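## Task

The stand's post is held in one of its holes by a spring pin with a pull knob, and once the pin is pulled the post falls unless something supports it. Lift the post three holes higher (11.4 cm) and lock it there with the pin. The post must never drop, and lowering it quickly can count as failure even while it is held. The wooden block has to finish resting on the post's top plate. Any number of robots may be used. At the end, release everything and back away. No robot may tip over or be left leaning, and nothing may stay in place only because a robot is holding it.

## Robot and tools

Robots: two identical Hello Robot Stretch 3 units, r1 and r2. Each has a two-wheel base with a passive rear caster, a lift that slides up a mast, and a telescoping arm that sticks out to the robot's RIGHT side, ending in a wrist (yaw, pitch, roll) and a two-finger gripper. The base is 0.33 m long and 0.34 m wide, and it cannot move sideways. To reach further forward, drive the base. A turn on the spot pivots about a point 0.05 m behind the front edge. With the arm pulled in and the wrist folded, the wrist pokes 0.06 m past the right side, and a turn sweeps a 0.28 m radius. An unfolded, level gripper reaches beyond that circle.

Frames: the base frame has its origin on the floor between the drive wheels, with x forward, y left and z up. hand_pose is given in it, at the point where the closed fingertips meet. With all wrist joints at zero, that hand frame's x points up, y points back along the arm toward the mast, and z points to the robot's rear. The odometry frame is the base frame at the start of the scene. Every robot reports in its own frames, so only the images, lidar_m, wrist_depth_mm and head_depth_mm show where the two robots stand relative to each other.

execute_actions: actions is a list holding one action, or an empty list to just read the state. The action is an object keyed by "r1" and/or "r2". Each robot entry may contain:
- base: exactly one key. translate_m is a relative drive from the base's last reported position, in metres, from -1 to 1, positive forward. rotate_rad is a relative turn on the spot, in radians, from -3.2 to 3.2, positive to the left (counter-clockwise seen from above).
- joints: absolute targets by name, not offsets. lift_m 0 to 1.1 (arm height on the mast). arm_m 0 to 0.52 (extension). wrist_yaw_rad -1.345 to 4.42 (0 is along the arm, positive swings toward the front, 3.0 is folded over the base). wrist_pitch_rad -1.57 to 0.451 (0 is level, negative tips the fingertips down). wrist_roll_rad -2.911 to 2.911 (0 has the fingers side by side). gripper_m -0.089 to 0.179 (larger is wider; the real fingertip gap is smaller by about 0.007 m when nearly shut and 0.025 m when wide, and it is zero below 0.007). head_pan_rad -3.953 to 1.73 (0 is forward, positive is left, -1.57 looks along the arm). head_tilt_rad -1.53 to 0.419 (negative looks down). The "done" tolerances are 0.004 for the metre joints and 0.02 rad for the angles, except 0.05 for pitch.
- contact_limits: {"arm_m": effort percent, 1 to 100}. The arm motion halts with contact_stop near that effort, and the value also caps how hard the arm holds until the next action. Lower values are gentler, but too low stops at once.
cameras: a list of r1_/r2_ head_camera, nav_camera or wrist_camera, or "all". Leaving it out or passing null gives all cameras, and [] gives none. All motions in one action start together. A joint or robot left out may still be pushing toward an older target. Any unknown key or out-of-range number makes the whole call refused. If a result reports a stop, the remaining calls in that same reply are skipped.

wait: seconds from 0 to 10. It commands nothing and returns state and images. zoom_image: camera plus region [x0, y0, x1, y1] in pixels of that camera's latest full image, with the origin at the top left and at most 504 by 504. finished_scene: scene is the number of the current scene. It ends the scene for good, so only call it once the goal holds by itself.

Result lines: base_status and joint_status tell how each commanded motion ended: done, off_target (resting short, possibly still pushing), contact_stop, time_out or torque_fault. After the last three, the target is dropped. on_its_own covers things not commanded; its "held at" is the target being held, not the actual position. joint_positions holds the measured values. motor_effort is a percentage, positive toward higher joint values, with the peak in brackets. It is biased and noisy, and a positive wheel effort pushes forward. lidar_m gives 12 distances in metres, one per 30-degree sector counter-clockwise from straight ahead (4th is left, 7th behind, 10th right), taken in a plane 0.17 m up. It sees legs but not table tops, and "-" means nothing was seen. wrist_depth_mm and head_depth_mm are 7x7 grids of median depth, with the head grid sideways. base_odometry comes from wheel turns, so slipping counts as travel. turned_by_wheels and turned_by_imu give the turn since the last result. base_tilt is in degrees of forward and right lean, with a few degrees of fixed bias. pictures lists the image order.

Cautions: after contact_stop the arm or lift goes slack, so a loaded lift can sink. The base, wrist and head have no contact stop. A wrist servo under sustained strain shuts off for 10 s. Fold or unfold the wrist only with lift_m 0.32 to 0.95, pitch -0.4 and roll near 0. With yaw below -0.4, keep the pitch at -0.5 or lower. Pushing with the gripper above about 0.45 m, or driving while holding something fixed, can tip the robot. If base_tilt shows a lean, back off in small steps, release, and lower the lift to about 0.2. Robots must never press on each other; even a few mm of driving after touching is too much. Their travel can differ by up to 2.5 cm per metre. The base is fast only when the arm is stowed (lift below 0.30, arm below 0.03, yaw above 2.54). The robots keep holding the last command while you think. To grip, send gripper_m below the object's width; to release, send at least 0.02 above the touch value. Never let the post fall or come down quickly.

Each tool is called after "Request:" by a JSON object that holds its "method" and its "body", one argument or row to a line.

## Session

I'll start by looking at the scene.

Request:
{"method": "execute_actions", "body": {
  "actions": []
}}

Scene clock: 0.00 s.
r1.base_odometry: x=+0.000 y=+0.000 heading=+0.000 (m, m, rad; r1's odometry frame)
r1.turned_by_wheels: +0.000 (rad since the last result)
r1.turned_by_imu: +0.000 (rad since the last result)
r1.base_tilt: forward=+0.6 right=+0.3 (deg)
r1.lidar_m: 2.61 2.21 3.21 2.36 1.36 1.18 1.18 1.37 1.51 1.51 1.75 3.02
r1.head_depth_mm: 1844 2723 - - - 3872 2468 / 1841 2709 - - - 3931 2473 / 1842 2704 - - - 3922 2488 / 1841 2715 - - - 3948 2482 / 1837 2700 - - - 3640 2491 / 1839 2700 - - - 3947 2486 / 1829 2674 - - - 3941 2504
r1.base_status: not commanded
r1.joint_positions: lift_m=+0.319 arm_m=+0.002 wrist_yaw_rad=+2.962 wrist_pitch_rad=-0.414 wrist_roll_rad=-0.006 gripper_m=+0.037 head_pan_rad=-0.008 head_tilt_rad=-0.010
r1.joint_status: not commanded
r1.motor_effort: left_wheel=+0 right_wheel=+0 lift_m=+21 arm_m=+0 wrist_yaw_rad=+1 wrist_pitch_rad=+6 wrist_roll_rad=+0 gripper_m=+0 head_pan_rad=+0 head_tilt_rad=+1 (%)
r1.hand_pose: x=+0.0189 y=+0.0747 z=+0.3327 quat_wxyz=(+0.207, +0.700, +0.084, +0.679) (m; r1's base frame)
r1.wrist_depth_mm: - - - - - - - / - - - - - - - / - - - - 971 933 916 / 800 - 768 762 774 729 708 / 645 634 665 628 622 605 602 / 546 544 - 529 525 518 504 / 466 491 - - 452 443 440
r2.base_odometry: x=+0.000 y=+0.000 heading=+0.000 (m, m, rad; r2's odometry frame)
r2.turned_by_wheels: +0.000 (rad since the last result)
r2.turned_by_imu: +0.000 (rad since the last result)
r2.base_tilt: forward=+0.0 right=+0.7 (deg)
r2.lidar_m: 1.55 2.16 2.76 2.36 2.34 3.24 1.18 1.18 5.14 2.02 1.51 1.47
r2.head_depth_mm: 1439 1439 1433 1419 1406 1409 1400 / 1531 1535 1533 1523 1521 1504 1495 / 1641 1639 1621 1628 1618 1621 1598 / 1739 1771 1759 1740 1742 1722 1739 / 1810 1909 1918 1876 1895 1879 1869 / 1827 2087 2087 2070 2058 2042 2012 / 1790 2321 2284 2285 2262 2250 2181
r2.base_status: not commanded
r2.joint_positions: lift_m=+0.444 arm_m=+0.003 wrist_yaw_rad=+2.997 wrist_pitch_rad=-0.580 wrist_roll_rad=-0.019 gripper_m=+0.037 head_pan_rad=+0.011 head_tilt_rad=-0.012
r2.joint_status: not commanded
r2.motor_effort: left_wheel=+0 right_wheel=+0 lift_m=+21 arm_m=+0 wrist_yaw_rad=+0 wrist_pitch_rad=+4 wrist_roll_rad=+0 gripper_m=+0 head_pan_rad=-1 head_tilt_rad=+2 (%)
r2.hand_pose: x=+0.0078 y=+0.0511 z=+0.4222 quat_wxyz=(+0.250, +0.684, +0.155, +0.668) (m; r2's base frame)
r2.wrist_depth_mm: - - - - - - - / - - - - - - - / - - - - - - - / 844 852 859 845 849 863 873 / 722 720 734 724 710 730 727 / 622 613 610 625 637 636 636 / 538 555 - - 535 548 558
pictures: r1_head_camera (sideways: a quarter turn clockwise sets it upright), r1_nav_camera (sideways: a quarter turn counterclockwise sets it upright), r1_wrist_camera, r2_head_camera (sideways: a quarter turn clockwise sets it upright), r2_nav_camera (sideways: a quarter turn counterclockwise sets it upright), r2_wrist_camera
Images, in order (width x height): r1_head_camera 896x504, r1_nav_camera 672x504, r1_wrist_camera 644x364, r2_head_camera 896x504, r2_nav_camera 672x504, r2_wrist_camera 644x364.

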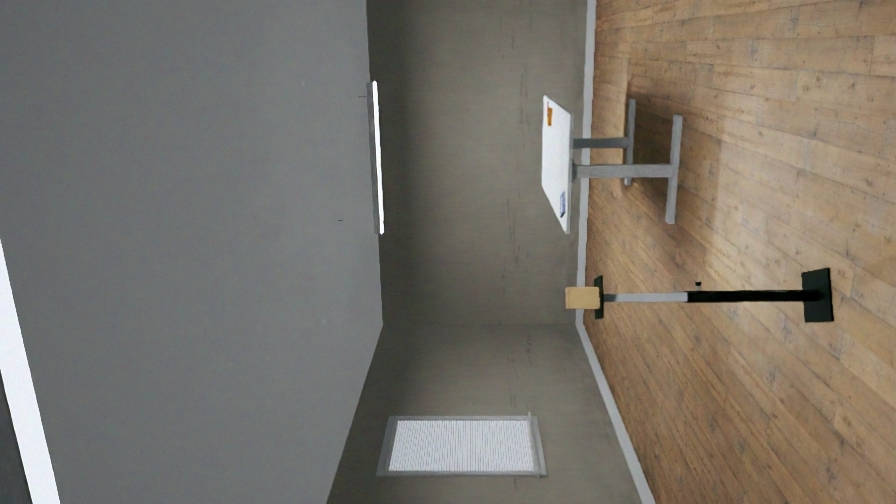

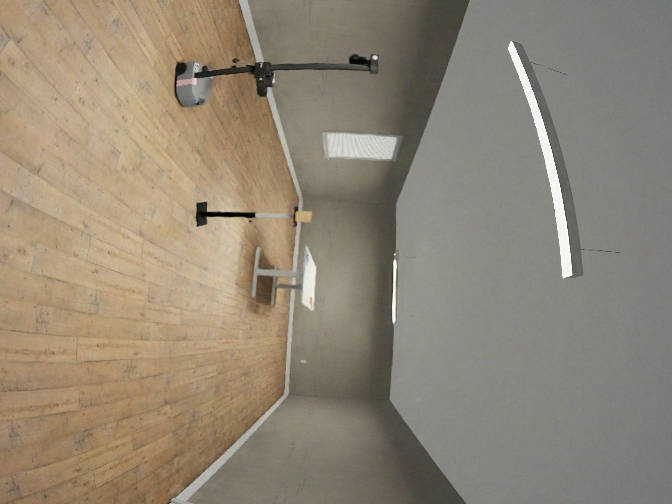

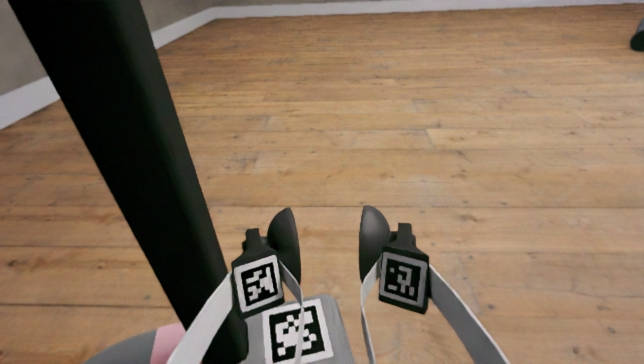

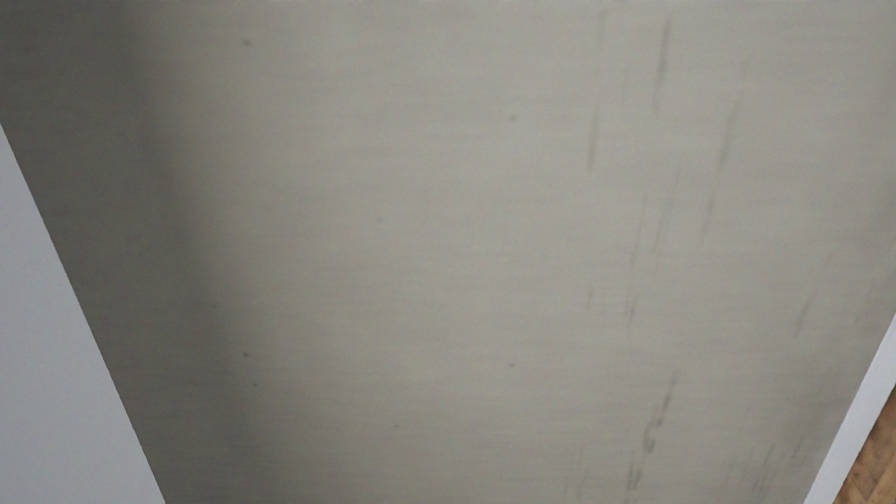

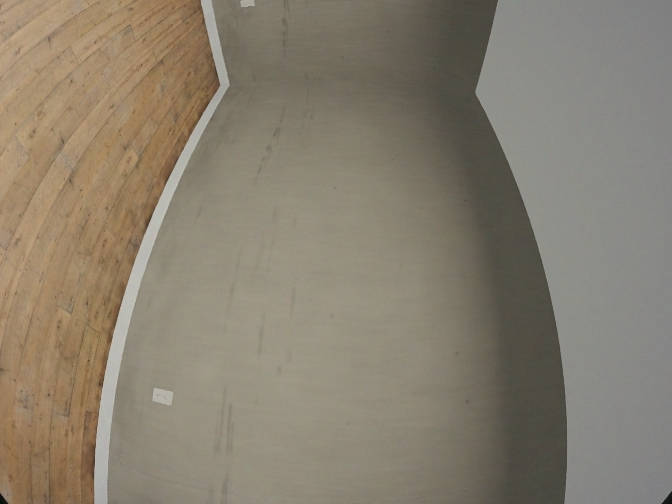

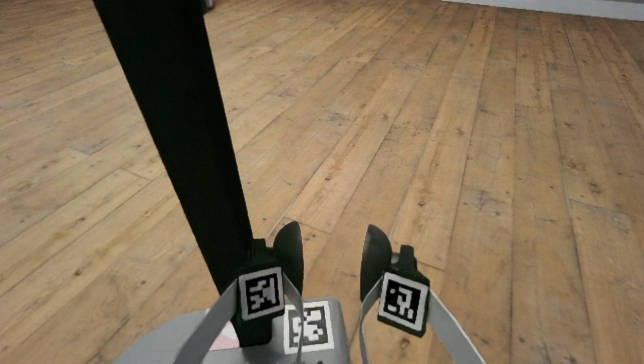

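Request:
{"method": "zoom_image", "body": {
  "camera": "r1_head_camera",
  "region": [540, 200, 860, 380]
}}

Region (540, 200, 860, 380) of r1_head_camera's 896x504 image, scaled by 1.575, with more detail than that image has; it fills the top 284 rows of this view, and the rest is white.

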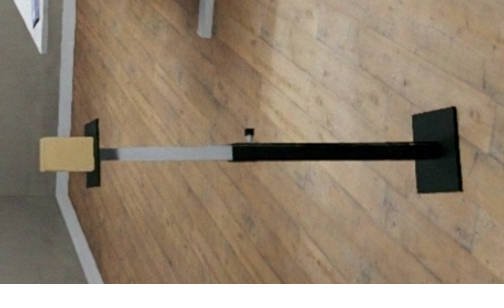

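Request:
{"method": "execute_actions", "body": {
  "actions": [
    {"r1": {"base": {"rotate_rad": -0.172}, "joints": {"lift_m": 0.27}}, "r2": {"base": {"rotate_rad": 0.26}, "joints": {"head_pan_rad": -3.14, "head_tilt_rad": -0.5}}}
  ],
  "cameras": ["r1_head_camera", "r2_head_camera", "r2_nav_camera"]
}}

Scene clock: 122.10 s.
r1.base_odometry: x=+0.000 y=+0.000 heading=-0.172 (m, m, rad; r1's odometry frame)
r1.turned_by_wheels: -0.172 (rad since the last result)
r1.turned_by_imu: -0.172 (rad since the last result)
r1.base_tilt: forward=+0.6 right=+0.3 (deg)
r1.lidar_m: 4.37 2.23 3.26 3.21 1.54 1.20 1.18 1.25 1.54 1.51 1.61 2.33
r1.head_depth_mm: 1850 2714 - - - 3914 2489 / 1840 2705 - - - 3947 2486 / 1844 2695 - - - 3911 2498 / 1840 2678 - - - 3919 2468 / 1842 2680 - - - 3938 2497 / 1838 2676 - - - 3914 2454 / 1833 2674 - - - 3937 2520
r1.base_status: done
r1.joint_positions: lift_m=+0.270 arm_m=+0.002 wrist_yaw_rad=+2.962 wrist_pitch_rad=-0.415 wrist_roll_rad=-0.006 gripper_m=+0.037 head_pan_rad=-0.008 head_tilt_rad=-0.010
r1.joint_status: all done
r1.motor_effort: left_wheel=+3(7) right_wheel=-3(7) lift_m=+18(19) arm_m=+0(0) wrist_yaw_rad=+0(0) wrist_pitch_rad=+7(8) wrist_roll_rad=+0(0) gripper_m=+0(0) head_pan_rad=+0(0) head_tilt_rad=+1(2) (%)
r1.hand_pose: x=+0.0188 y=+0.0745 z=+0.2835 quat_wxyz=(+0.207, +0.700, +0.084, +0.678) (m; r1's base frame)
r1.wrist_depth_mm: - - - - - - - / - - - - - - - / 952 - 891 878 894 851 822 / 714 - 696 690 674 660 645 / 586 570 590 556 571 539 536 / 483 486 - - 466 455 454 / 429 - - - 404 402 393
r2.base_odometry: x=+0.000 y=+0.000 heading=+0.260 (m, m, rad; r2's odometry frame)
r2.turned_by_wheels: +0.260 (rad since the last result)
r2.turned_by_imu: +0.261 (rad since the last result)
r2.base_tilt: forward=+0.0 right=+0.8 (deg)
r2.lidar_m: 1.74 2.77 2.78 2.32 3.24 3.25 1.18 2.89 2.81 1.67 1.47 1.47
r2.head_depth_mm: 3242 3463 3759 2977 2090 1626 1322 / 3538 3785 - 2974 2106 1628 1338 / 3864 - - 2848 2107 1629 1329 / - - - 2548 1950 1576 1345 / - - - 3042 2142 1642 1340 / - - - 3041 2156 1645 1348 / - - - 2960 2138 1644 1344
r2.base_status: done
r2.joint_positions: lift_m=+0.444 arm_m=+0.003 wrist_yaw_rad=+2.997 wrist_pitch_rad=-0.580 wrist_roll_rad=-0.019 gripper_m=+0.037 head_pan_rad=-3.133 head_tilt_rad=-0.494
r2.joint_status: all done
r2.motor_effort: left_wheel=-4(8) right_wheel=+3(5) lift_m=+22(21) arm_m=+0(1) wrist_yaw_rad=+0(1) wrist_pitch_rad=+4(4) wrist_roll_rad=+0(0) gripper_m=+0(0) head_pan_rad=-3(29) head_tilt_rad=-4(39) (%)
r2.hand_pose: x=+0.0078 y=+0.0511 z=+0.4222 quat_wxyz=(+0.250, +0.684, +0.155, +0.668) (m; r2's base frame)
r2.wrist_depth_mm: - - - - - - - / - - - - - - - / - - - - - - - / 835 843 854 852 839 865 868 / 716 721 728 700 711 739 745 / 620 621 613 618 634 615 626 / 540 567 - - 536 552 554
pictures: r1_head_camera (sideways: a quarter turn clockwise sets it upright), r2_head_camera (sideways: a quarter turn clockwise sets it upright), r2_nav_camera (sideways: a quarter turn counterclockwise sets it upright)
Images, in order (width x height): r1_head_camera 896x504, r2_head_camera 896x504, r2_nav_camera 672x504.

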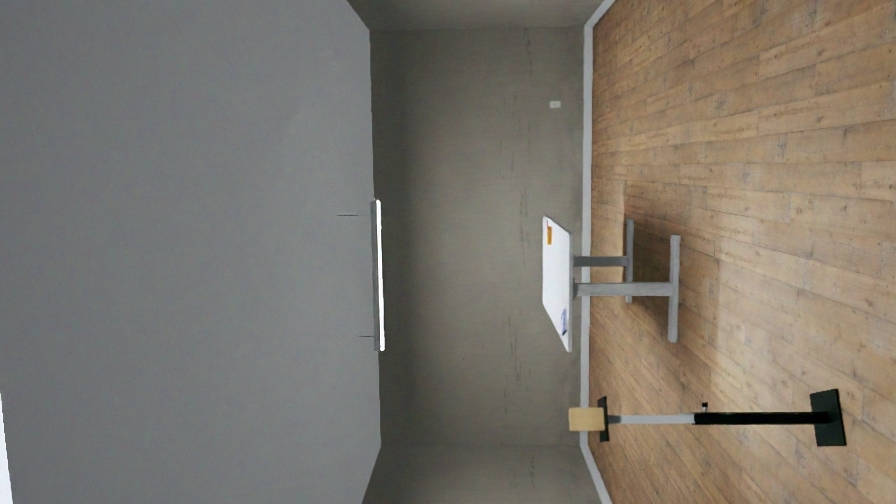

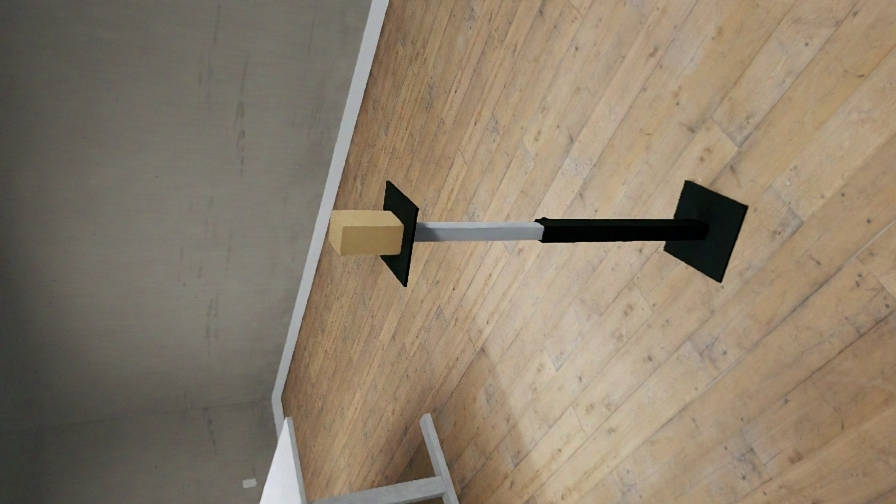

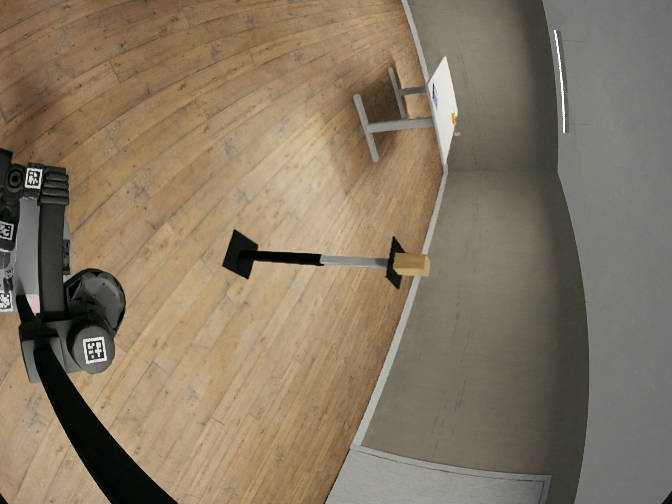

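Request:
{"method": "execute_actions", "body": {
  "actions": [
    {"r1": {"base": {"translate_m": 1.0}}, "r2": {"base": {"rotate_rad": 0.255}, "joints": {"wrist_pitch_rad": -0.4, "lift_m": 0.6}}}
  ],
  "cameras": []
}}

Request:
{"method": "execute_actions", "body": {
  "actions": [
    {"r1": {"base": {"translate_m": 1.0}}, "r2": {"base": {"translate_m": -0.34}}}
  ],
  "cameras": []
}}

Request:
{"method": "execute_actions", "body": {
  "actions": [
    {"r1": {"base": {"translate_m": 0.75}, "joints": {"head_pan_rad": 1.2, "head_tilt_rad": -0.6}}, "r2": {"base": {"translate_m": -0.29}}}
  ],
  "cameras": ["r1_head_camera", "r2_head_camera", "r1_nav_camera"]
}}

Scene clock: 164.07 s.
r1.base_odometry: x=+0.985 y=-0.171 heading=-0.172 (m, m, rad; r1's odometry frame)
r1.turned_by_wheels: +0.000 (rad since the last result)
r1.turned_by_imu: +0.006 (rad since the last result)
r1.base_tilt: forward=+0.7 right=+0.2 (deg)
r1.lidar_m: 3.37 1.67 1.61 3.12 2.82 2.21 2.18 2.09 1.63 1.60 1.70 2.53
r1.head_depth_mm: 1833 2723 - - - 3855 2488 / 1847 2725 - - - 3858 2494 / 1842 2701 - - - 3925 2488 / 1845 2714 - - - 3916 2491 / 1834 2723 - - - 3414 2480 / 1843 2679 - - - 3968 2488 / 1831 2670 - - - 3970 2494
r1.base_status: done
r1.joint_positions: lift_m=+0.270 arm_m=+0.002 wrist_yaw_rad=+2.962 wrist_pitch_rad=-0.415 wrist_roll_rad=-0.006 gripper_m=+0.037 head_pan_rad=-0.008 head_tilt_rad=-0.010
r1.joint_status: not commanded
r1.motor_effort: left_wheel=+2(7) right_wheel=-1(3) lift_m=+18(18) arm_m=+0(0) wrist_yaw_rad=+0(1) wrist_pitch_rad=+8(7) wrist_roll_rad=+0(0) gripper_m=+0(0) head_pan_rad=+0(0) head_tilt_rad=+1(1) (%)
r1.hand_pose: x=+0.0188 y=+0.0745 z=+0.2835 quat_wxyz=(+0.207, +0.700, +0.084, +0.678) (m; r1's base frame)
r1.wrist_depth_mm: - - - - - - - / - - - - - - - / 927 - 887 878 867 824 798 / 714 - 705 690 666 656 649 / 582 571 581 554 562 547 520 / 485 485 - - 467 460 455 / 434 - - - 403 400 392
r2.base_odometry: x=+0.000 y=+0.000 heading=+0.515 (m, m, rad; r2's odometry frame)
r2.turned_by_wheels: +0.255 (rad since the last result)
r2.turned_by_imu: +0.255 (rad since the last result)
r2.base_tilt: forward=+0.0 right=+0.7 (deg)
r2.lidar_m: 2.13 2.78 2.90 1.66 3.29 1.18 1.18 4.07 2.04 1.52 1.47 1.54
r2.head_depth_mm: - - - 2775 2094 1612 1331 / - - - 2666 1955 1571 1336 / - - - 2962 2111 1636 1337 / - - - 3031 2140 1628 1335 / - - 3949 3012 2135 1658 1343 / - - - 3080 2129 1639 1347 / - - - 3089 2149 1650 1338
r2.base_status: done
r2.joint_positions: lift_m=+0.600 arm_m=+0.003 wrist_yaw_rad=+2.997 wrist_pitch_rad=-0.420 wrist_roll_rad=-0.019 gripper_m=+0.037 head_pan_rad=-3.133 head_tilt_rad=-0.494
r2.joint_status: all done
r2.motor_effort: left_wheel=-3(7) right_wheel=+2(5) lift_m=+27(28) arm_m=+0(0) wrist_yaw_rad=-1(1) wrist_pitch_rad=+7(11) wrist_roll_rad=+0(0) gripper_m=+1(0) head_pan_rad=-3(2) head_tilt_rad=-4(5) (%)
r2.hand_pose: x=+0.0111 y=+0.0738 z=+0.6119 quat_wxyz=(+0.197, +0.694, +0.099, +0.686) (m; r2's base frame)
r2.wrist_depth_mm: - - - - - - - / - - - - - - - / - - - - - - - / - - - - - - - / - - - - - - - / 903 948 - 902 938 915 926 / 772 771 - 779 757 802 778
pictures: none
No camera images: the call's "cameras" was empty. Leave "cameras" out to get every camera's image.

Scene clock: 169.17 s.
r1.base_odometry: x=+1.971 y=-0.342 heading=-0.172 (m, m, rad; r1's odometry frame)
r1.turned_by_wheels: +0.000 (rad since the last result)
r1.turned_by_imu: +0.006 (rad since the last result)
r1.base_tilt: forward=+0.6 right=+0.3 (deg)
r1.lidar_m: 2.40 3.93 0.86 1.24 3.26 3.20 3.16 2.20 1.71 1.68 1.83 2.71
r1.head_depth_mm: 1845 2697 - - - 3873 2489 / 1842 2701 - - - 3890 2481 / 1834 2701 - - - 3923 2490 / 1834 2698 - - - 3573 2495 / 1833 2706 - - - 3141 2342 / 1839 2672 - - - 3612 2442 / 1824 2657 - - - 3918 2484
r1.base_status: done
r1.joint_positions: lift_m=+0.270 arm_m=+0.002 wrist_yaw_rad=+2.962 wrist_pitch_rad=-0.415 wrist_roll_rad=-0.006 gripper_m=+0.037 head_pan_rad=-0.008 head_tilt_rad=-0.010
r1.joint_status: not commanded
r1.motor_effort: left_wheel=+1(8) right_wheel=-1(3) lift_m=+18(18) arm_m=+0(0) wrist_yaw_rad=+1(0) wrist_pitch_rad=+8(7) wrist_roll_rad=+0(0) gripper_m=+0(0) head_pan_rad=+0(0) head_tilt_rad=+1(1) (%)
r1.hand_pose: x=+0.0188 y=+0.0745 z=+0.2835 quat_wxyz=(+0.207, +0.700, +0.084, +0.678) (m; r1's base frame)
r1.wrist_depth_mm: - - - - - - - / - - - - - - - / 936 - 854 866 844 817 804 / 729 - 693 684 674 661 644 / 587 570 583 551 567 545 532 / 487 483 - - 470 459 448 / 437 - - - 401 392 397
r2.base_odometry: x=-0.296 y=-0.167 heading=+0.515 (m, m, rad; r2's odometry frame)
r2.turned_by_wheels: +0.000 (rad since the last result)
r2.turned_by_imu: -0.003 (rad since the last result)
r2.base_tilt: forward=+0.1 right=+0.7 (deg)
r2.lidar_m: 2.37 3.05 3.21 3.20 3.13 0.85 2.56 3.76 2.27 1.69 1.63 1.70
r2.head_depth_mm: 3822 - - 876 1950 1484 1281 / - - - 2986 2114 1632 1281 / - - - 2969 2112 1635 1333 / - - - 2977 2134 1648 1340 / - - 3312 2873 2139 1643 1340 / - - 3396 3002 2130 1645 1346 / - - - 3039 2181 1653 1349
r2.base_status: done
r2.joint_positions: lift_m=+0.600 arm_m=+0.003 wrist_yaw_rad=+2.997 wrist_pitch_rad=-0.420 wrist_roll_rad=-0.019 gripper_m=+0.037 head_pan_rad=-3.133 head_tilt_rad=-0.494
r2.joint_status: not commanded
r2.motor_effort: left_wheel=-3(9) right_wheel=+2(4) lift_m=+26(26) arm_m=-1(0) wrist_yaw_rad=-1(1) wrist_pitch_rad=+7(8) wrist_roll_rad=+0(0) gripper_m=+0(0) head_pan_rad=-3(2) head_tilt_rad=-4(4) (%)
r2.hand_pose: x=+0.0111 y=+0.0738 z=+0.6119 quat_wxyz=(+0.197, +0.694, +0.099, +0.686) (m; r2's base frame)
r2.wrist_depth_mm: - - - - - - - / - - - - - - - / - - - - - - - / - - - - - - - / - - - - - - - / 907 915 - 899 930 930 938 / 753 763 - 764 761 780 792
pictures: none
No camera images: the call's "cameras" was empty. Leave "cameras" out to get every camera's image.

Scene clock: 173.43 s.
r1.base_odometry: x=+2.710 y=-0.470 heading=-0.172 (m, m, rad; r1's odometry frame)
r1.turned_by_wheels: +0.000 (rad since the last result)
r1.turned_by_imu: +0.005 (rad since the last result)
r1.base_tilt: forward=+0.6 right=+0.2 (deg)
r1.lidar_m: 1.66 3.79 3.00 0.71 0.70 3.95 3.88 2.26 1.81 1.78 1.91 2.85
r1.head_depth_mm: 2880 3163 3414 2487 1898 1525 1281 / 2781 3096 3340 2509 1903 1535 1279 / 2737 3006 3285 2531 1912 1547 1285 / 2650 2932 3183 2554 1909 1537 1287 / 2599 2876 3121 2571 1936 1545 1289 / 2545 2787 3047 2558 1937 1559 1301 / 2493 2694 2976 2581 1950 1564 1295
r1.base_status: done
r1.joint_positions: lift_m=+0.270 arm_m=+0.002 wrist_yaw_rad=+2.962 wrist_pitch_rad=-0.415 wrist_roll_rad=-0.006 gripper_m=+0.037 head_pan_rad=+1.193 head_tilt_rad=-0.593
r1.joint_status: all done
r1.motor_effort: left_wheel=+1(7) right_wheel=-1(4) lift_m=+18(18) arm_m=+0(0) wrist_yaw_rad=+1(1) wrist_pitch_rad=+7(7) wrist_roll_rad=+0(0) gripper_m=+0(0) head_pan_rad=+4(40) head_tilt_rad=-5(37) (%)
r1.hand_pose: x=+0.0188 y=+0.0745 z=+0.2835 quat_wxyz=(+0.207, +0.700, +0.084, +0.678) (m; r1's base frame)
r1.wrist_depth_mm: - - - - - - - / - - - - - - - / 960 - 895 889 834 841 805 / 725 - 684 683 667 666 637 / 586 558 580 548 554 538 531 / 492 484 - - 469 457 454 / 426 - - - 398 399 393
r2.base_odometry: x=-0.548 y=-0.310 heading=+0.514 (m, m, rad; r2's odometry frame)
r2.turned_by_wheels: +0.000 (rad since the last result)
r2.turned_by_imu: -0.002 (rad since the last result)
r2.base_tilt: forward=+0.0 right=+0.7 (deg)
r2.lidar_m: 2.56 3.31 3.48 3.04 3.00 0.59 2.28 3.47 2.46 1.83 1.77 1.85
r2.head_depth_mm: 3664 3844 3988 2953 2108 1574 1325 / - - - 2942 2111 1621 1329 / - - - 2992 2117 1637 1328 / - - - 2994 2117 1639 1336 / - - - 2865 2125 1650 1335 / - - 2913 2915 2146 1648 1343 / - - 3380 3048 2144 1651 1339
r2.base_status: done
r2.joint_positions: lift_m=+0.600 arm_m=+0.003 wrist_yaw_rad=+2.997 wrist_pitch_rad=-0.420 wrist_roll_rad=-0.019 gripper_m=+0.037 head_pan_rad=-3.133 head_tilt_rad=-0.494
r2.joint_status: not commanded
r2.motor_effort: left_wheel=-3(8) right_wheel=+2(3) lift_m=+26(26) arm_m=+0(0) wrist_yaw_rad=+0(0) wrist_pitch_rad=+7(7) wrist_roll_rad=+0(0) gripper_m=+1(0) head_pan_rad=-3(2) head_tilt_rad=-4(4) (%)
r2.hand_pose: x=+0.0111 y=+0.0738 z=+0.6119 quat_wxyz=(+0.197, +0.694, +0.099, +0.686) (m; r2's base frame)
r2.wrist_depth_mm: - - - - - - - / - - - - - - - / - - - - - - - / - - - - - - - / - - - - - - - / 886 902 - 931 953 943 926 / 778 778 - 789 740 800 793
pictures: r1_head_camera (sideways: a quarter turn clockwise sets it upright), r1_nav_camera (sideways: a quarter turn counterclockwise sets it upright), r2_head_camera (sideways: a quarter turn clockwise sets it upright)
Images, in order (width x height): r1_head_camera 896x504, r1_nav_camera 672x504, r2_head_camera 896x504.

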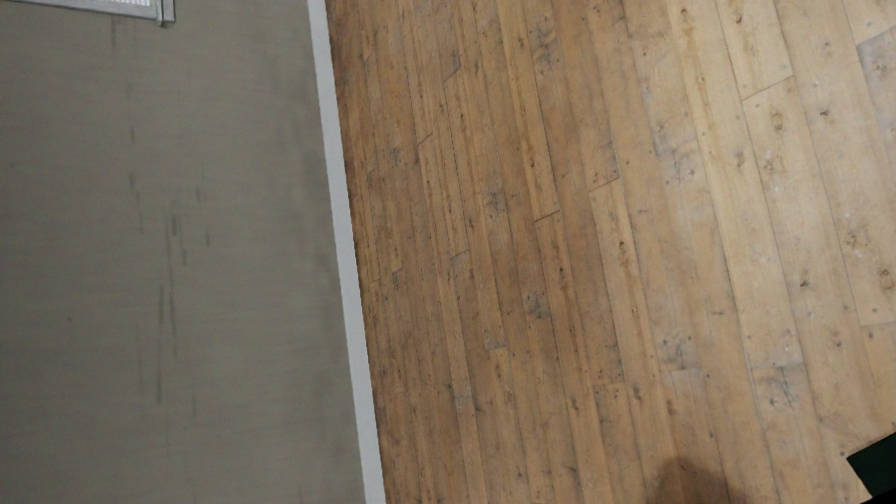

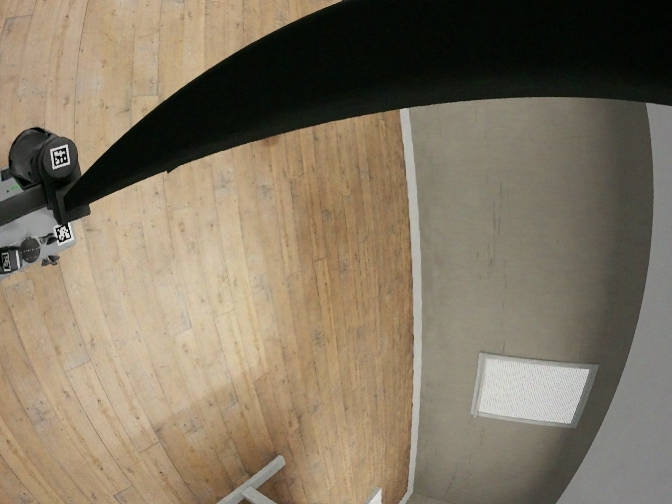

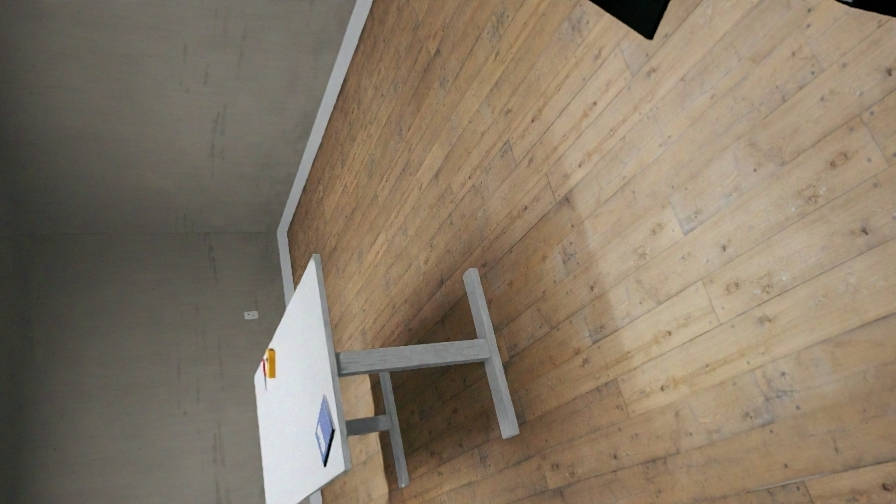

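Request:
{"method": "execute_actions", "body": {
  "actions": [
    {"r1": {"base": {"rotate_rad": -2.80}, "joints": {"head_pan_rad": -1.57, "head_tilt_rad": -0.75}}, "r2": {"base": {"rotate_rad": -2.157}, "joints": {"head_pan_rad": -1.57, "head_tilt_rad": -0.75}}}
  ],
  "cameras": ["r1_head_camera", "r2_head_camera"]
}}

Scene clock: 187.27 s.
r1.base_odometry: x=+2.710 y=-0.470 heading=-2.972 (m, m, rad; r1's odometry frame)
r1.turned_by_wheels: -2.800 (rad since the last result)
r1.turned_by_imu: -2.799 (rad since the last result)
r1.base_tilt: forward=+0.6 right=+0.2 (deg)
r1.lidar_m: 2.79 1.88 1.78 1.81 2.33 2.87 1.66 3.15 2.96 0.70 3.84 3.89
r1.head_depth_mm: 2586 2859 2622 2005 1640 1371 1184 / 2697 3030 2618 2025 1640 1378 1184 / 2821 3167 757 1848 1564 1321 1191 / 2883 3185 1317 1733 1632 1384 1195 / 3129 1358 2696 1929 1664 1397 1206 / 3335 3589 2686 2057 1672 1400 1204 / 3507 3754 2720 2077 1679 1411 1205
r1.base_status: done
r1.joint_positions: lift_m=+0.270 arm_m=+0.002 wrist_yaw_rad=+2.962 wrist_pitch_rad=-0.415 wrist_roll_rad=-0.006 gripper_m=+0.037 head_pan_rad=-1.563 head_tilt_rad=-0.741
r1.joint_status: all done
r1.motor_effort: left_wheel=+3(9) right_wheel=-2(6) lift_m=+18(18) arm_m=+0(0) wrist_yaw_rad=+0(1) wrist_pitch_rad=+7(7) wrist_roll_rad=+0(0) gripper_m=+0(0) head_pan_rad=-3(42) head_tilt_rad=-5(20) (%)
r1.hand_pose: x=+0.0188 y=+0.0745 z=+0.2835 quat_wxyz=(+0.207, +0.700, +0.084, +0.678) (m; r1's base frame)
r1.wrist_depth_mm: - - - - - - - / - - - - - - - / 990 - 910 857 836 821 820 / 721 - 696 689 679 662 639 / 589 565 580 549 568 539 524 / 485 480 - - 467 456 450 / 435 - - - 400 398 393
r2.base_odometry: x=-0.548 y=-0.310 heading=-1.642 (m, m, rad; r2's odometry frame)
r2.turned_by_wheels: -2.157 (rad since the last result)
r2.turned_by_imu: -2.185 (rad since the last result)
r2.base_tilt: forward=+0.0 right=+0.8 (deg)
r2.lidar_m: 2.62 1.86 1.77 1.82 2.42 3.30 3.41 3.10 2.95 0.59 2.29 2.28
r2.head_depth_mm: 2524 2871 2630 1985 1608 1347 1165 / 2702 3012 2631 2020 1605 1356 1162 / 2835 3204 2664 1945 1625 1359 1174 / 2956 3216 2335 693 1570 1286 1203 / 3165 3486 2579 744 1630 1364 1178 / 3339 3699 2718 2031 1655 1371 1182 / 3521 3818 2718 2047 1642 1383 1179
r2.base_status: done
r2.joint_positions: lift_m=+0.600 arm_m=+0.003 wrist_yaw_rad=+2.997 wrist_pitch_rad=-0.420 wrist_roll_rad=-0.019 gripper_m=+0.037 head_pan_rad=-1.577 head_tilt_rad=-0.741
r2.joint_status: all done
r2.motor_effort: left_wheel=+2(7) right_wheel=-2(4) lift_m=+27(26) arm_m=+0(0) wrist_yaw_rad=-1(1) wrist_pitch_rad=+8(7) wrist_roll_rad=+0(0) gripper_m=-1(0) head_pan_rad=+2(28) head_tilt_rad=-6(28) (%)
r2.hand_pose: x=+0.0111 y=+0.0738 z=+0.6119 quat_wxyz=(+0.197, +0.694, +0.099, +0.686) (m; r2's base frame)
r2.wrist_depth_mm: - - - - - - - / - - - - - - - / - - - - - - - / - - - - - - - / - - - - - - - / 893 915 - 899 935 922 937 / 759 767 - 771 755 769 799
pictures: r1_head_camera (sideways: a quarter turn clockwise sets it upright), r2_head_camera (sideways: a quarter turn clockwise sets it upright)
Images, in order (width x height): r1_head_camera 896x504, r2_head_camera 896x504.

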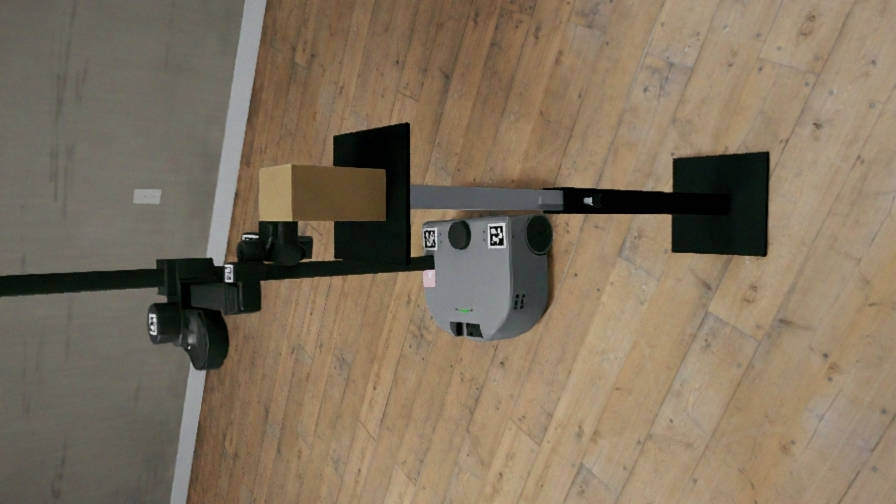

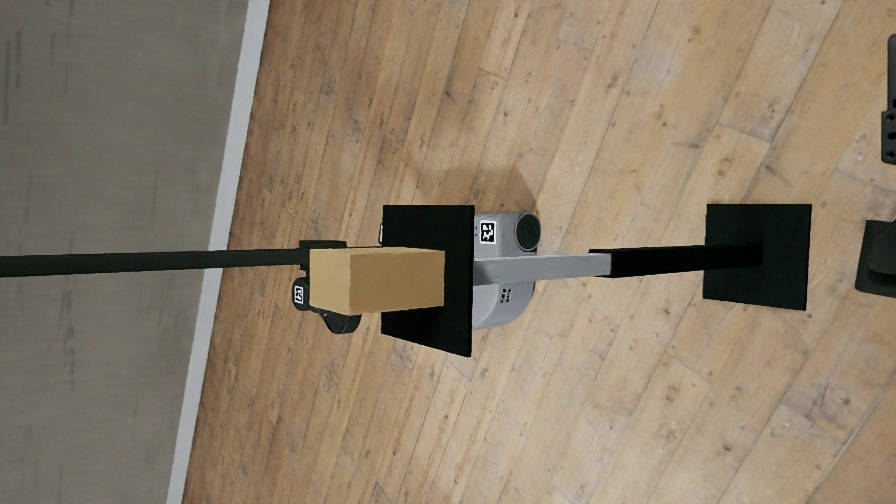

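Request:
{"method": "execute_actions", "body": {
  "actions": [
    {"r1": {"joints": {"lift_m": 0.40}}, "r2": {"joints": {"wrist_yaw_rad": 0.0, "gripper_m": 0.12}}}
  ],
  "cameras": []
}}

Request:
{"method": "execute_actions", "body": {
  "actions": [
    {"r1": {"joints": {"wrist_yaw_rad": 0.0, "gripper_m": 0.09}}, "r2": {"joints": {"wrist_pitch_rad": 0.0}}}
  ],
  "cameras": []
}}

Request:
{"method": "execute_actions", "body": {
  "actions": [
    {"r1": {"joints": {"wrist_pitch_rad": 0.0}}}
  ],
  "cameras": ["r1_head_camera", "r2_head_camera", "r1_wrist_camera", "r2_wrist_camera"]
}}

Scene clock: 204.43 s.
r1.base_odometry: x=+2.710 y=-0.470 heading=-2.972 (m, m, rad; r1's odometry frame)
r1.turned_by_wheels: +0.000 (rad since the last result)
r1.turned_by_imu: +0.000 (rad since the last result)
r1.base_tilt: forward=+0.6 right=+0.2 (deg)
r1.lidar_m: 2.78 1.88 1.78 1.82 2.34 2.87 1.65 3.18 2.96 0.71 3.86 3.89
r1.head_depth_mm: 2565 2879 2629 2010 1627 1374 1183 / 2697 3028 2631 2024 1649 1379 1188 / 2814 3179 758 1846 1562 1320 1195 / 2907 3211 1215 1728 1640 1377 1200 / 3121 1360 2689 1930 1661 1396 1200 / 3283 3641 2722 2056 1678 1397 1209 / 3445 3751 2710 2069 1674 1411 1208
r1.base_status: not commanded
r1.joint_positions: lift_m=+0.400 arm_m=+0.002 wrist_yaw_rad=+2.962 wrist_pitch_rad=-0.415 wrist_roll_rad=-0.006 gripper_m=+0.037 head_pan_rad=-1.563 head_tilt_rad=-0.741
r1.joint_status: all done
r1.motor_effort: left_wheel=+2(2) right_wheel=-2(2) lift_m=+25(25) arm_m=+0(0) wrist_yaw_rad=+1(1) wrist_pitch_rad=+8(8) wrist_roll_rad=+0(0) gripper_m=+0(0) head_pan_rad=-4(3) head_tilt_rad=-5(5) (%)
r1.hand_pose: x=+0.0188 y=+0.0744 z=+0.4131 quat_wxyz=(+0.207, +0.700, +0.084, +0.678) (m; r1's base frame)
r1.wrist_depth_mm: - - - - - - - / - - - - - - - / - - - - - - - / 978 - 918 879 879 848 812 / 752 742 765 739 734 706 693 / 642 637 - 616 623 607 606 / 551 553 - 549 521 525 518
r2.base_odometry: x=-0.548 y=-0.310 heading=-1.642 (m, m, rad; r2's odometry frame)
r2.turned_by_wheels: +0.000 (rad since the last result)
r2.turned_by_imu: -0.002 (rad since the last result)
r2.base_tilt: forward=+0.1 right=+0.8 (deg)
r2.lidar_m: 2.63 1.86 1.77 1.82 2.42 3.30 3.40 3.11 2.95 0.59 2.30 2.28
r2.head_depth_mm: 2558 2853 2621 1994 1608 1351 1161 / 2684 3018 2624 2018 1620 1360 1168 / 2857 3153 2630 1950 1615 1359 1209 / 2918 3195 1424 691 1591 1288 1176 / 3199 3511 2355 747 1635 1368 1178 / 3290 3698 2687 2049 1632 1370 1179 / 3550 3851 2731 2036 1631 1372 1185
r2.base_status: not commanded
r2.joint_positions: lift_m=+0.600 arm_m=+0.003 wrist_yaw_rad=+0.002 wrist_pitch_rad=-0.420 wrist_roll_rad=-0.019 gripper_m=+0.120 head_pan_rad=-1.577 head_tilt_rad=-0.741
r2.joint_status: all done
r2.motor_effort: left_wheel=+2(2) right_wheel=-2(2) lift_m=+26(27) arm_m=+0(1) wrist_yaw_rad=-3(2) wrist_pitch_rad=+8(8) wrist_roll_rad=+0(0) gripper_m=+1(87) head_pan_rad=+3(2) head_tilt_rad=-6(6) (%)
r2.hand_pose: x=-0.0211 y=-0.3721 z=+0.6119 quat_wxyz=(+0.698, +0.150, -0.685, -0.146) (m; r2's base frame)
r2.wrist_depth_mm: - - - - - - - / - - - - - - - / - - - - - - - / - - - - - - - / - - - - - - - / 887 920 906 899 914 938 940 / 772 752 769 743 801 755 794
pictures: none
No camera images: the call's "cameras" was empty. Leave "cameras" out to get every camera's image.

Scene clock: 206.93 s.
r1.base_odometry: x=+2.710 y=-0.470 heading=-2.972 (m, m, rad; r1's odometry frame)
r1.turned_by_wheels: +0.000 (rad since the last result)
r1.turned_by_imu: +0.000 (rad since the last result)
r1.base_tilt: forward=+0.6 right=+0.3 (deg)
r1.lidar_m: 2.79 1.88 1.78 1.81 2.32 2.87 1.66 3.15 2.97 0.70 3.85 3.89
r1.head_depth_mm: 2590 2864 2611 2005 1632 1376 1188 / 2702 3033 2614 2015 1630 1381 1189 / 2826 3160 757 1843 1555 1321 1195 / 2913 3214 1179 1726 1639 1375 1199 / 3133 1360 2695 1928 1664 1391 1204 / 3306 3552 2699 2079 1672 1401 1202 / 3476 3742 2718 2074 1680 1402 1207
r1.base_status: not commanded
r1.joint_positions: lift_m=+0.400 arm_m=+0.002 wrist_yaw_rad=+0.003 wrist_pitch_rad=-0.415 wrist_roll_rad=-0.006 gripper_m=+0.090 head_pan_rad=-1.563 head_tilt_rad=-0.741
r1.joint_status: all done
r1.motor_effort: left_wheel=+2(3) right_wheel=-2(2) lift_m=+25(24) arm_m=+0(0) wrist_yaw_rad=-4(4) wrist_pitch_rad=+7(7) wrist_roll_rad=+0(0) gripper_m=+0(80) head_pan_rad=-3(3) head_tilt_rad=-5(5) (%)
r1.hand_pose: x=-0.0208 y=-0.3714 z=+0.4131 quat_wxyz=(+0.694, +0.148, -0.689, -0.145) (m; r1's base frame)
r1.wrist_depth_mm: - - - - - - - / - - - - - - - / - - - - - - - / 960 931 892 896 865 862 839 / 771 771 750 700 721 718 688 / 641 635 623 617 600 618 609 / 565 548 533 532 532 521 515
r2.base_odometry: x=-0.548 y=-0.310 heading=-1.642 (m, m, rad; r2's odometry frame)
r2.turned_by_wheels: +0.000 (rad since the last result)
r2.turned_by_imu: -0.001 (rad since the last result)
r2.base_tilt: forward=+0.0 right=+0.7 (deg)
r2.lidar_m: 2.62 1.86 1.77 1.82 2.43 3.31 3.40 3.11 2.95 0.59 2.30 2.28
r2.head_depth_mm: 2556 2858 2568 1994 1612 1347 1158 / 2665 3051 2603 1993 1622 1355 1161 / 2814 3203 2644 1949 1624 1355 - / 2906 3252 1496 691 1584 1286 1173 / 3154 3444 2349 745 1637 1361 1168 / 3322 3682 2689 2041 1651 1369 1181 / 3486 3880 2727 2062 1650 1375 1180
r2.base_status: not commanded
r2.joint_positions: lift_m=+0.600 arm_m=+0.003 wrist_yaw_rad=+0.002 wrist_pitch_rad=-0.025 wrist_roll_rad=-0.019 gripper_m=+0.120 head_pan_rad=-1.577 head_tilt_rad=-0.741
r2.joint_status: all done
r2.motor_effort: left_wheel=+2(2) right_wheel=-2(2) lift_m=+27(27) arm_m=+0(0) wrist_yaw_rad=-3(2) wrist_pitch_rad=+9(12) wrist_roll_rad=+0(0) gripper_m=-1(0) head_pan_rad=+2(2) head_tilt_rad=-6(6) (%)
r2.hand_pose: x=-0.0209 y=-0.4035 z=+0.7081 quat_wxyz=(+0.714, +0.010, -0.700, -0.008) (m; r2's base frame)
r2.wrist_depth_mm: - - 311 - - - - / - - 430 - - - - / - - - - - - - / - - - - - - - / - - - - - - - / - - - - - - - / - - - - - - -
pictures: none
No camera images: the call's "cameras" was empty. Leave "cameras" out to get every camera's image.

Scene clock: 208.00 s.
r1.base_odometry: x=+2.710 y=-0.470 heading=-2.972 (m, m, rad; r1's odometry frame)
r1.turned_by_wheels: +0.000 (rad since the last result)
r1.turned_by_imu: +0.000 (rad since the last result)
r1.base_tilt: forward=+0.5 right=+0.2 (deg)
r1.lidar_m: 2.79 1.89 1.78 1.81 2.33 2.86 1.66 3.18 2.97 0.71 3.85 3.91
r1.head_depth_mm: 2583 2880 2628 2000 1635 1378 1180 / 2693 2999 2634 2011 1641 1383 1186 / 2819 3147 758 1841 1568 1321 1196 / 2911 3163 1177 1733 1634 1389 1198 / 3106 1360 2668 1925 1663 1395 1204 / 3268 3626 2715 2064 1667 1394 1203 / 3489 3774 2718 2089 1680 1403 1208
r1.base_status: not commanded
r1.joint_positions: lift_m=+0.400 arm_m=+0.002 wrist_yaw_rad=+0.003 wrist_pitch_rad=-0.025 wrist_roll_rad=-0.006 gripper_m=+0.090 head_pan_rad=-1.563 head_tilt_rad=-0.741
r1.joint_status: all done
r1.motor_effort: left_wheel=+3(3) right_wheel=-2(2) lift_m=+24(24) arm_m=+0(0) wrist_yaw_rad=-4(4) wrist_pitch_rad=+11(11) wrist_roll_rad=+0(0) gripper_m=+0(0) head_pan_rad=-3(3) head_tilt_rad=-5(4) (%)
r1.hand_pose: x=-0.0207 y=-0.4022 z=+0.5080 quat_wxyz=(+0.710, +0.010, -0.705, -0.008) (m; r1's base frame)
r1.wrist_depth_mm: - - - - - - - / - - - - - - - / - - - - - - - / - - - - - - - / - - - - - - - / - - - 966 - - 985 / 835 838 797 749 778 766 745
r2.base_odometry: x=-0.548 y=-0.310 heading=-1.642 (m, m, rad; r2's odometry frame)
r2.turned_by_wheels: +0.000 (rad since the last result)
r2.turned_by_imu: +0.000 (rad since the last result)
r2.base_tilt: forward=+0.0 right=+0.7 (deg)
r2.lidar_m: 2.62 1.86 1.77 1.82 2.42 3.30 3.40 3.12 2.95 0.59 2.29 2.28
r2.head_depth_mm: 2536 2845 2611 1994 1627 1348 1162 / 2656 2947 2652 1994 1614 1356 1169 / 2781 3208 2666 1945 1622 1362 - / 2938 3230 1498 691 1578 1291 1173 / 3139 3469 2375 744 1642 1371 1176 / 3331 3664 2678 2022 1633 1373 1178 / 3583 3807 2724 2036 1644 1372 1185
r2.base_status: not commanded
r2.joint_positions: lift_m=+0.600 arm_m=+0.003 wrist_yaw_rad=+0.002 wrist_pitch_rad=-0.025 wrist_roll_rad=-0.019 gripper_m=+0.120 head_pan_rad=-1.577 head_tilt_rad=-0.741
r2.joint_status: not commanded
r2.motor_effort: left_wheel=+3(2) right_wheel=-2(2) lift_m=+26(26) arm_m=+0(1) wrist_yaw_rad=-3(3) wrist_pitch_rad=+9(9) wrist_roll_rad=+0(0) gripper_m=+0(0) head_pan_rad=+2(2) head_tilt_rad=-7(6) (%)
r2.hand_pose: x=-0.0209 y=-0.4035 z=+0.7081 quat_wxyz=(+0.714, +0.010, -0.700, -0.008) (m; r2's base frame)
r2.wrist_depth_mm: - - 311 - - - - / - - 425 - - - - / - - - - - - - / - - - - - - - / - - - - - - - / - - - - - - - / - - - - - - -
pictures: r1_head_camera (sideways: a quarter turn clockwise sets it upright), r1_wrist_camera, r2_head_camera (sideways: a quarter turn clockwise sets it upright), r2_wrist_camera
Images, in order (width x height): r1_head_camera 896x504, r1_wrist_camera 644x364, r2_head_camera 896x504, r2_wrist_camera 644x364.

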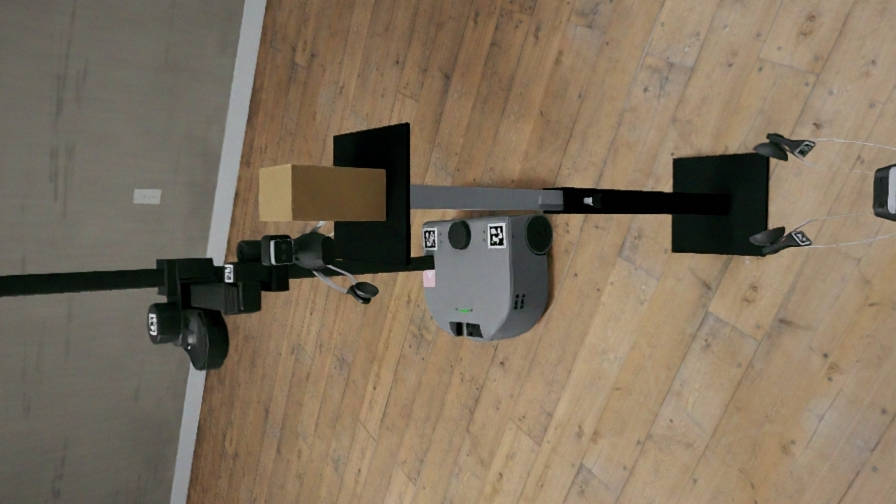

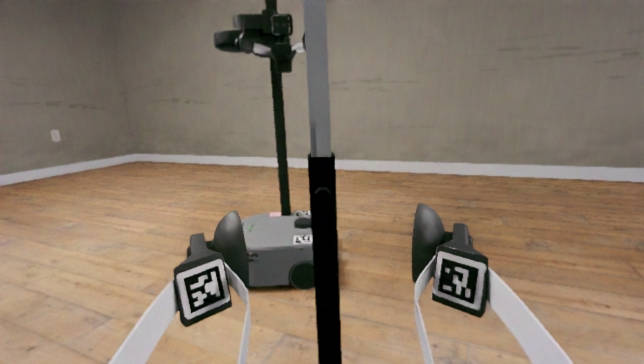

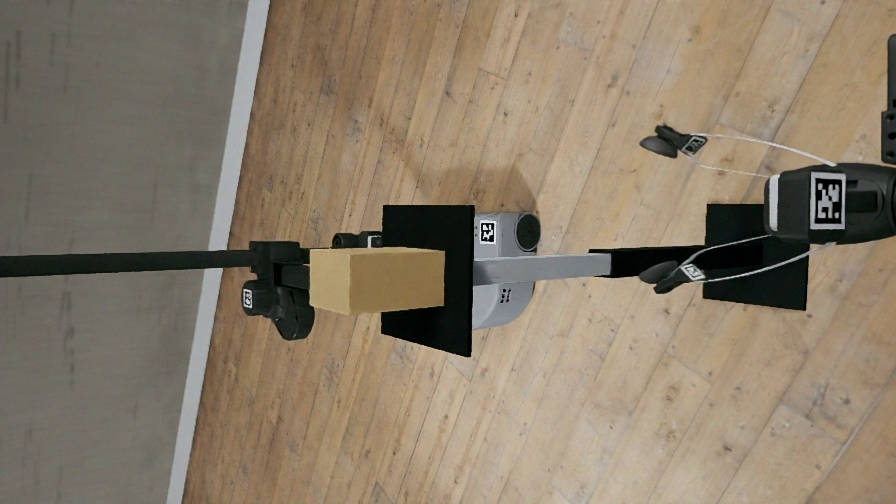

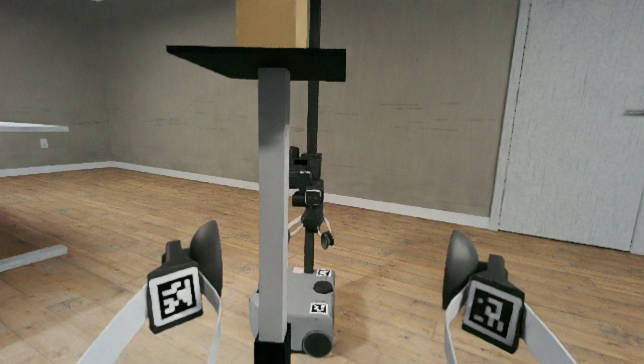

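Request:
{"method": "execute_actions", "body": {
  "actions": [
    {"r1": {"joints": {"lift_m": 0.345, "arm_m": 0.15}}, "r2": {"base": {"translate_m": 0.06}, "joints": {"lift_m": 0.64}}}
  ],
  "cameras": ["r1_head_camera", "r1_wrist_camera", "r2_wrist_camera"]
}}

Scene clock: 250.50 s.
r1.base_odometry: x=+2.710 y=-0.470 heading=-2.972 (m, m, rad; r1's odometry frame)
r1.turned_by_wheels: +0.000 (rad since the last result)
r1.turned_by_imu: +0.000 (rad since the last result)
r1.base_tilt: forward=+0.6 right=+0.3 (deg)
r1.lidar_m: 2.79 1.89 1.78 1.81 2.33 2.86 1.65 3.15 2.96 0.70 3.84 3.91
r1.head_depth_mm: 2580 2870 2616 2017 1625 1378 1181 / 2689 3042 2646 2015 1639 1376 1226 / 2813 3127 757 1842 1562 1329 - / 2948 1334 1579 1730 1640 1381 1198 / 3108 3337 2680 2061 1673 1398 1202 / 3307 3621 2686 2071 1668 1399 1205 / 3465 3732 2729 2086 1678 1407 1209
r1.base_status: not commanded
r1.joint_positions: lift_m=+0.345 arm_m=+0.150 wrist_yaw_rad=+0.002 wrist_pitch_rad=-0.024 wrist_roll_rad=-0.006 gripper_m=+0.090 head_pan_rad=-1.563 head_tilt_rad=-0.741
r1.joint_status: all done
r1.motor_effort: left_wheel=+2(2) right_wheel=-2(2) lift_m=+18(21) arm_m=+4(4) wrist_yaw_rad=-2(5) wrist_pitch_rad=+10(11) wrist_roll_rad=+0(0) gripper_m=+0(0) head_pan_rad=-3(3) head_tilt_rad=-5(5) (%)
r1.hand_pose: x=-0.0210 y=-0.5503 z=+0.4538 quat_wxyz=(+0.710, +0.009, -0.705, -0.008) (m; r1's base frame)
r1.wrist_depth_mm: - - - - - - - / - - - - - - - / - - - - - - - / - - - - - - - / - - - 859 - - - / - - 846 811 878 919 859 / 778 756 746 719 714 717 693
r2.base_odometry: x=-0.553 y=-0.370 heading=-1.642 (m, m, rad; r2's odometry frame)
r2.turned_by_wheels: +0.000 (rad since the last result)
r2.turned_by_imu: -0.001 (rad since the last result)
r2.base_tilt: forward=+0.0 right=+0.7 (deg)
r2.lidar_m: 2.58 1.83 1.74 1.79 2.39 3.35 3.48 3.14 2.98 0.59 2.24 2.24
r2.head_depth_mm: 2601 2919 2600 1994 1611 1348 1186 / 2696 3045 2606 1997 1625 1352 1187 / 2893 3171 2660 713 1612 1355 - / 2979 3318 1509 692 1592 1319 1176 / 3125 3534 2562 2032 1623 1362 1183 / 3388 3701 2708 2030 1639 1373 1181 / 3637 3921 2704 2052 1629 1384 1180
r2.base_status: done
r2.joint_positions: lift_m=+0.640 arm_m=+0.003 wrist_yaw_rad=+0.002 wrist_pitch_rad=-0.023 wrist_roll_rad=-0.019 gripper_m=+0.120 head_pan_rad=-1.577 head_tilt_rad=-0.741
r2.joint_status: all done
r2.motor_effort: left_wheel=+2(6) right_wheel=-2(2) lift_m=+26(26) arm_m=+0(0) wrist_yaw_rad=-2(3) wrist_pitch_rad=+8(9) wrist_roll_rad=+0(0) gripper_m=+0(0) head_pan_rad=+3(2) head_tilt_rad=-6(6) (%)
r2.hand_pose: x=-0.0210 y=-0.4036 z=+0.7484 quat_wxyz=(+0.714, +0.009, -0.700, -0.008) (m; r2's base frame)
r2.wrist_depth_mm: - - - 309 - - - / - - - 316 - - - / - - - - - - - / - - - - - - - / - - - - - - - / - - - - - - - / - - - - - - -
pictures: r1_head_camera (sideways: a quarter turn clockwise sets it upright), r1_wrist_camera, r2_wrist_camera
Images, in order (width x height): r1_head_camera 896x504, r1_wrist_camera 644x364, r2_wrist_camera 644x364.

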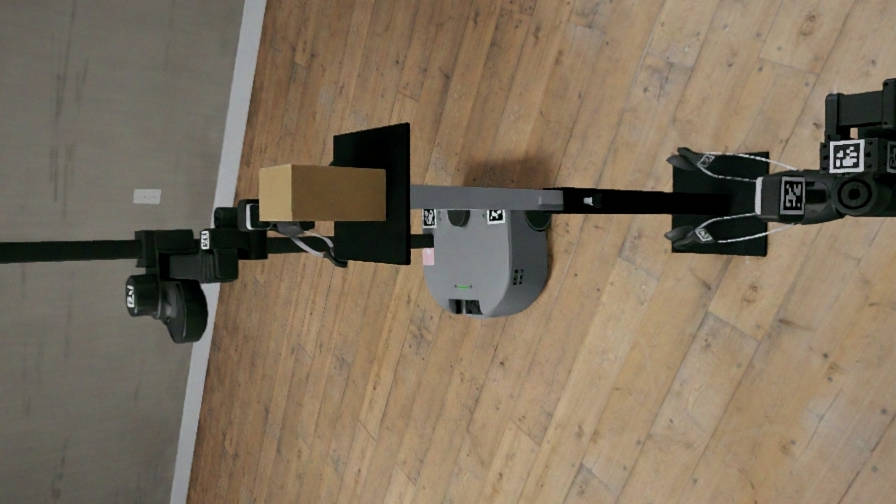

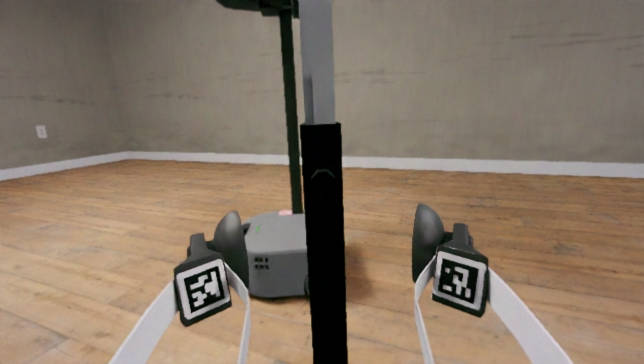

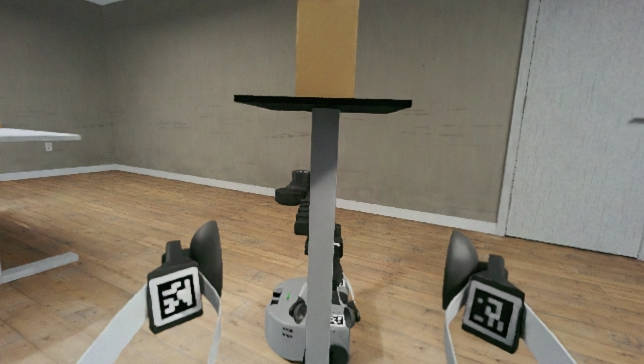

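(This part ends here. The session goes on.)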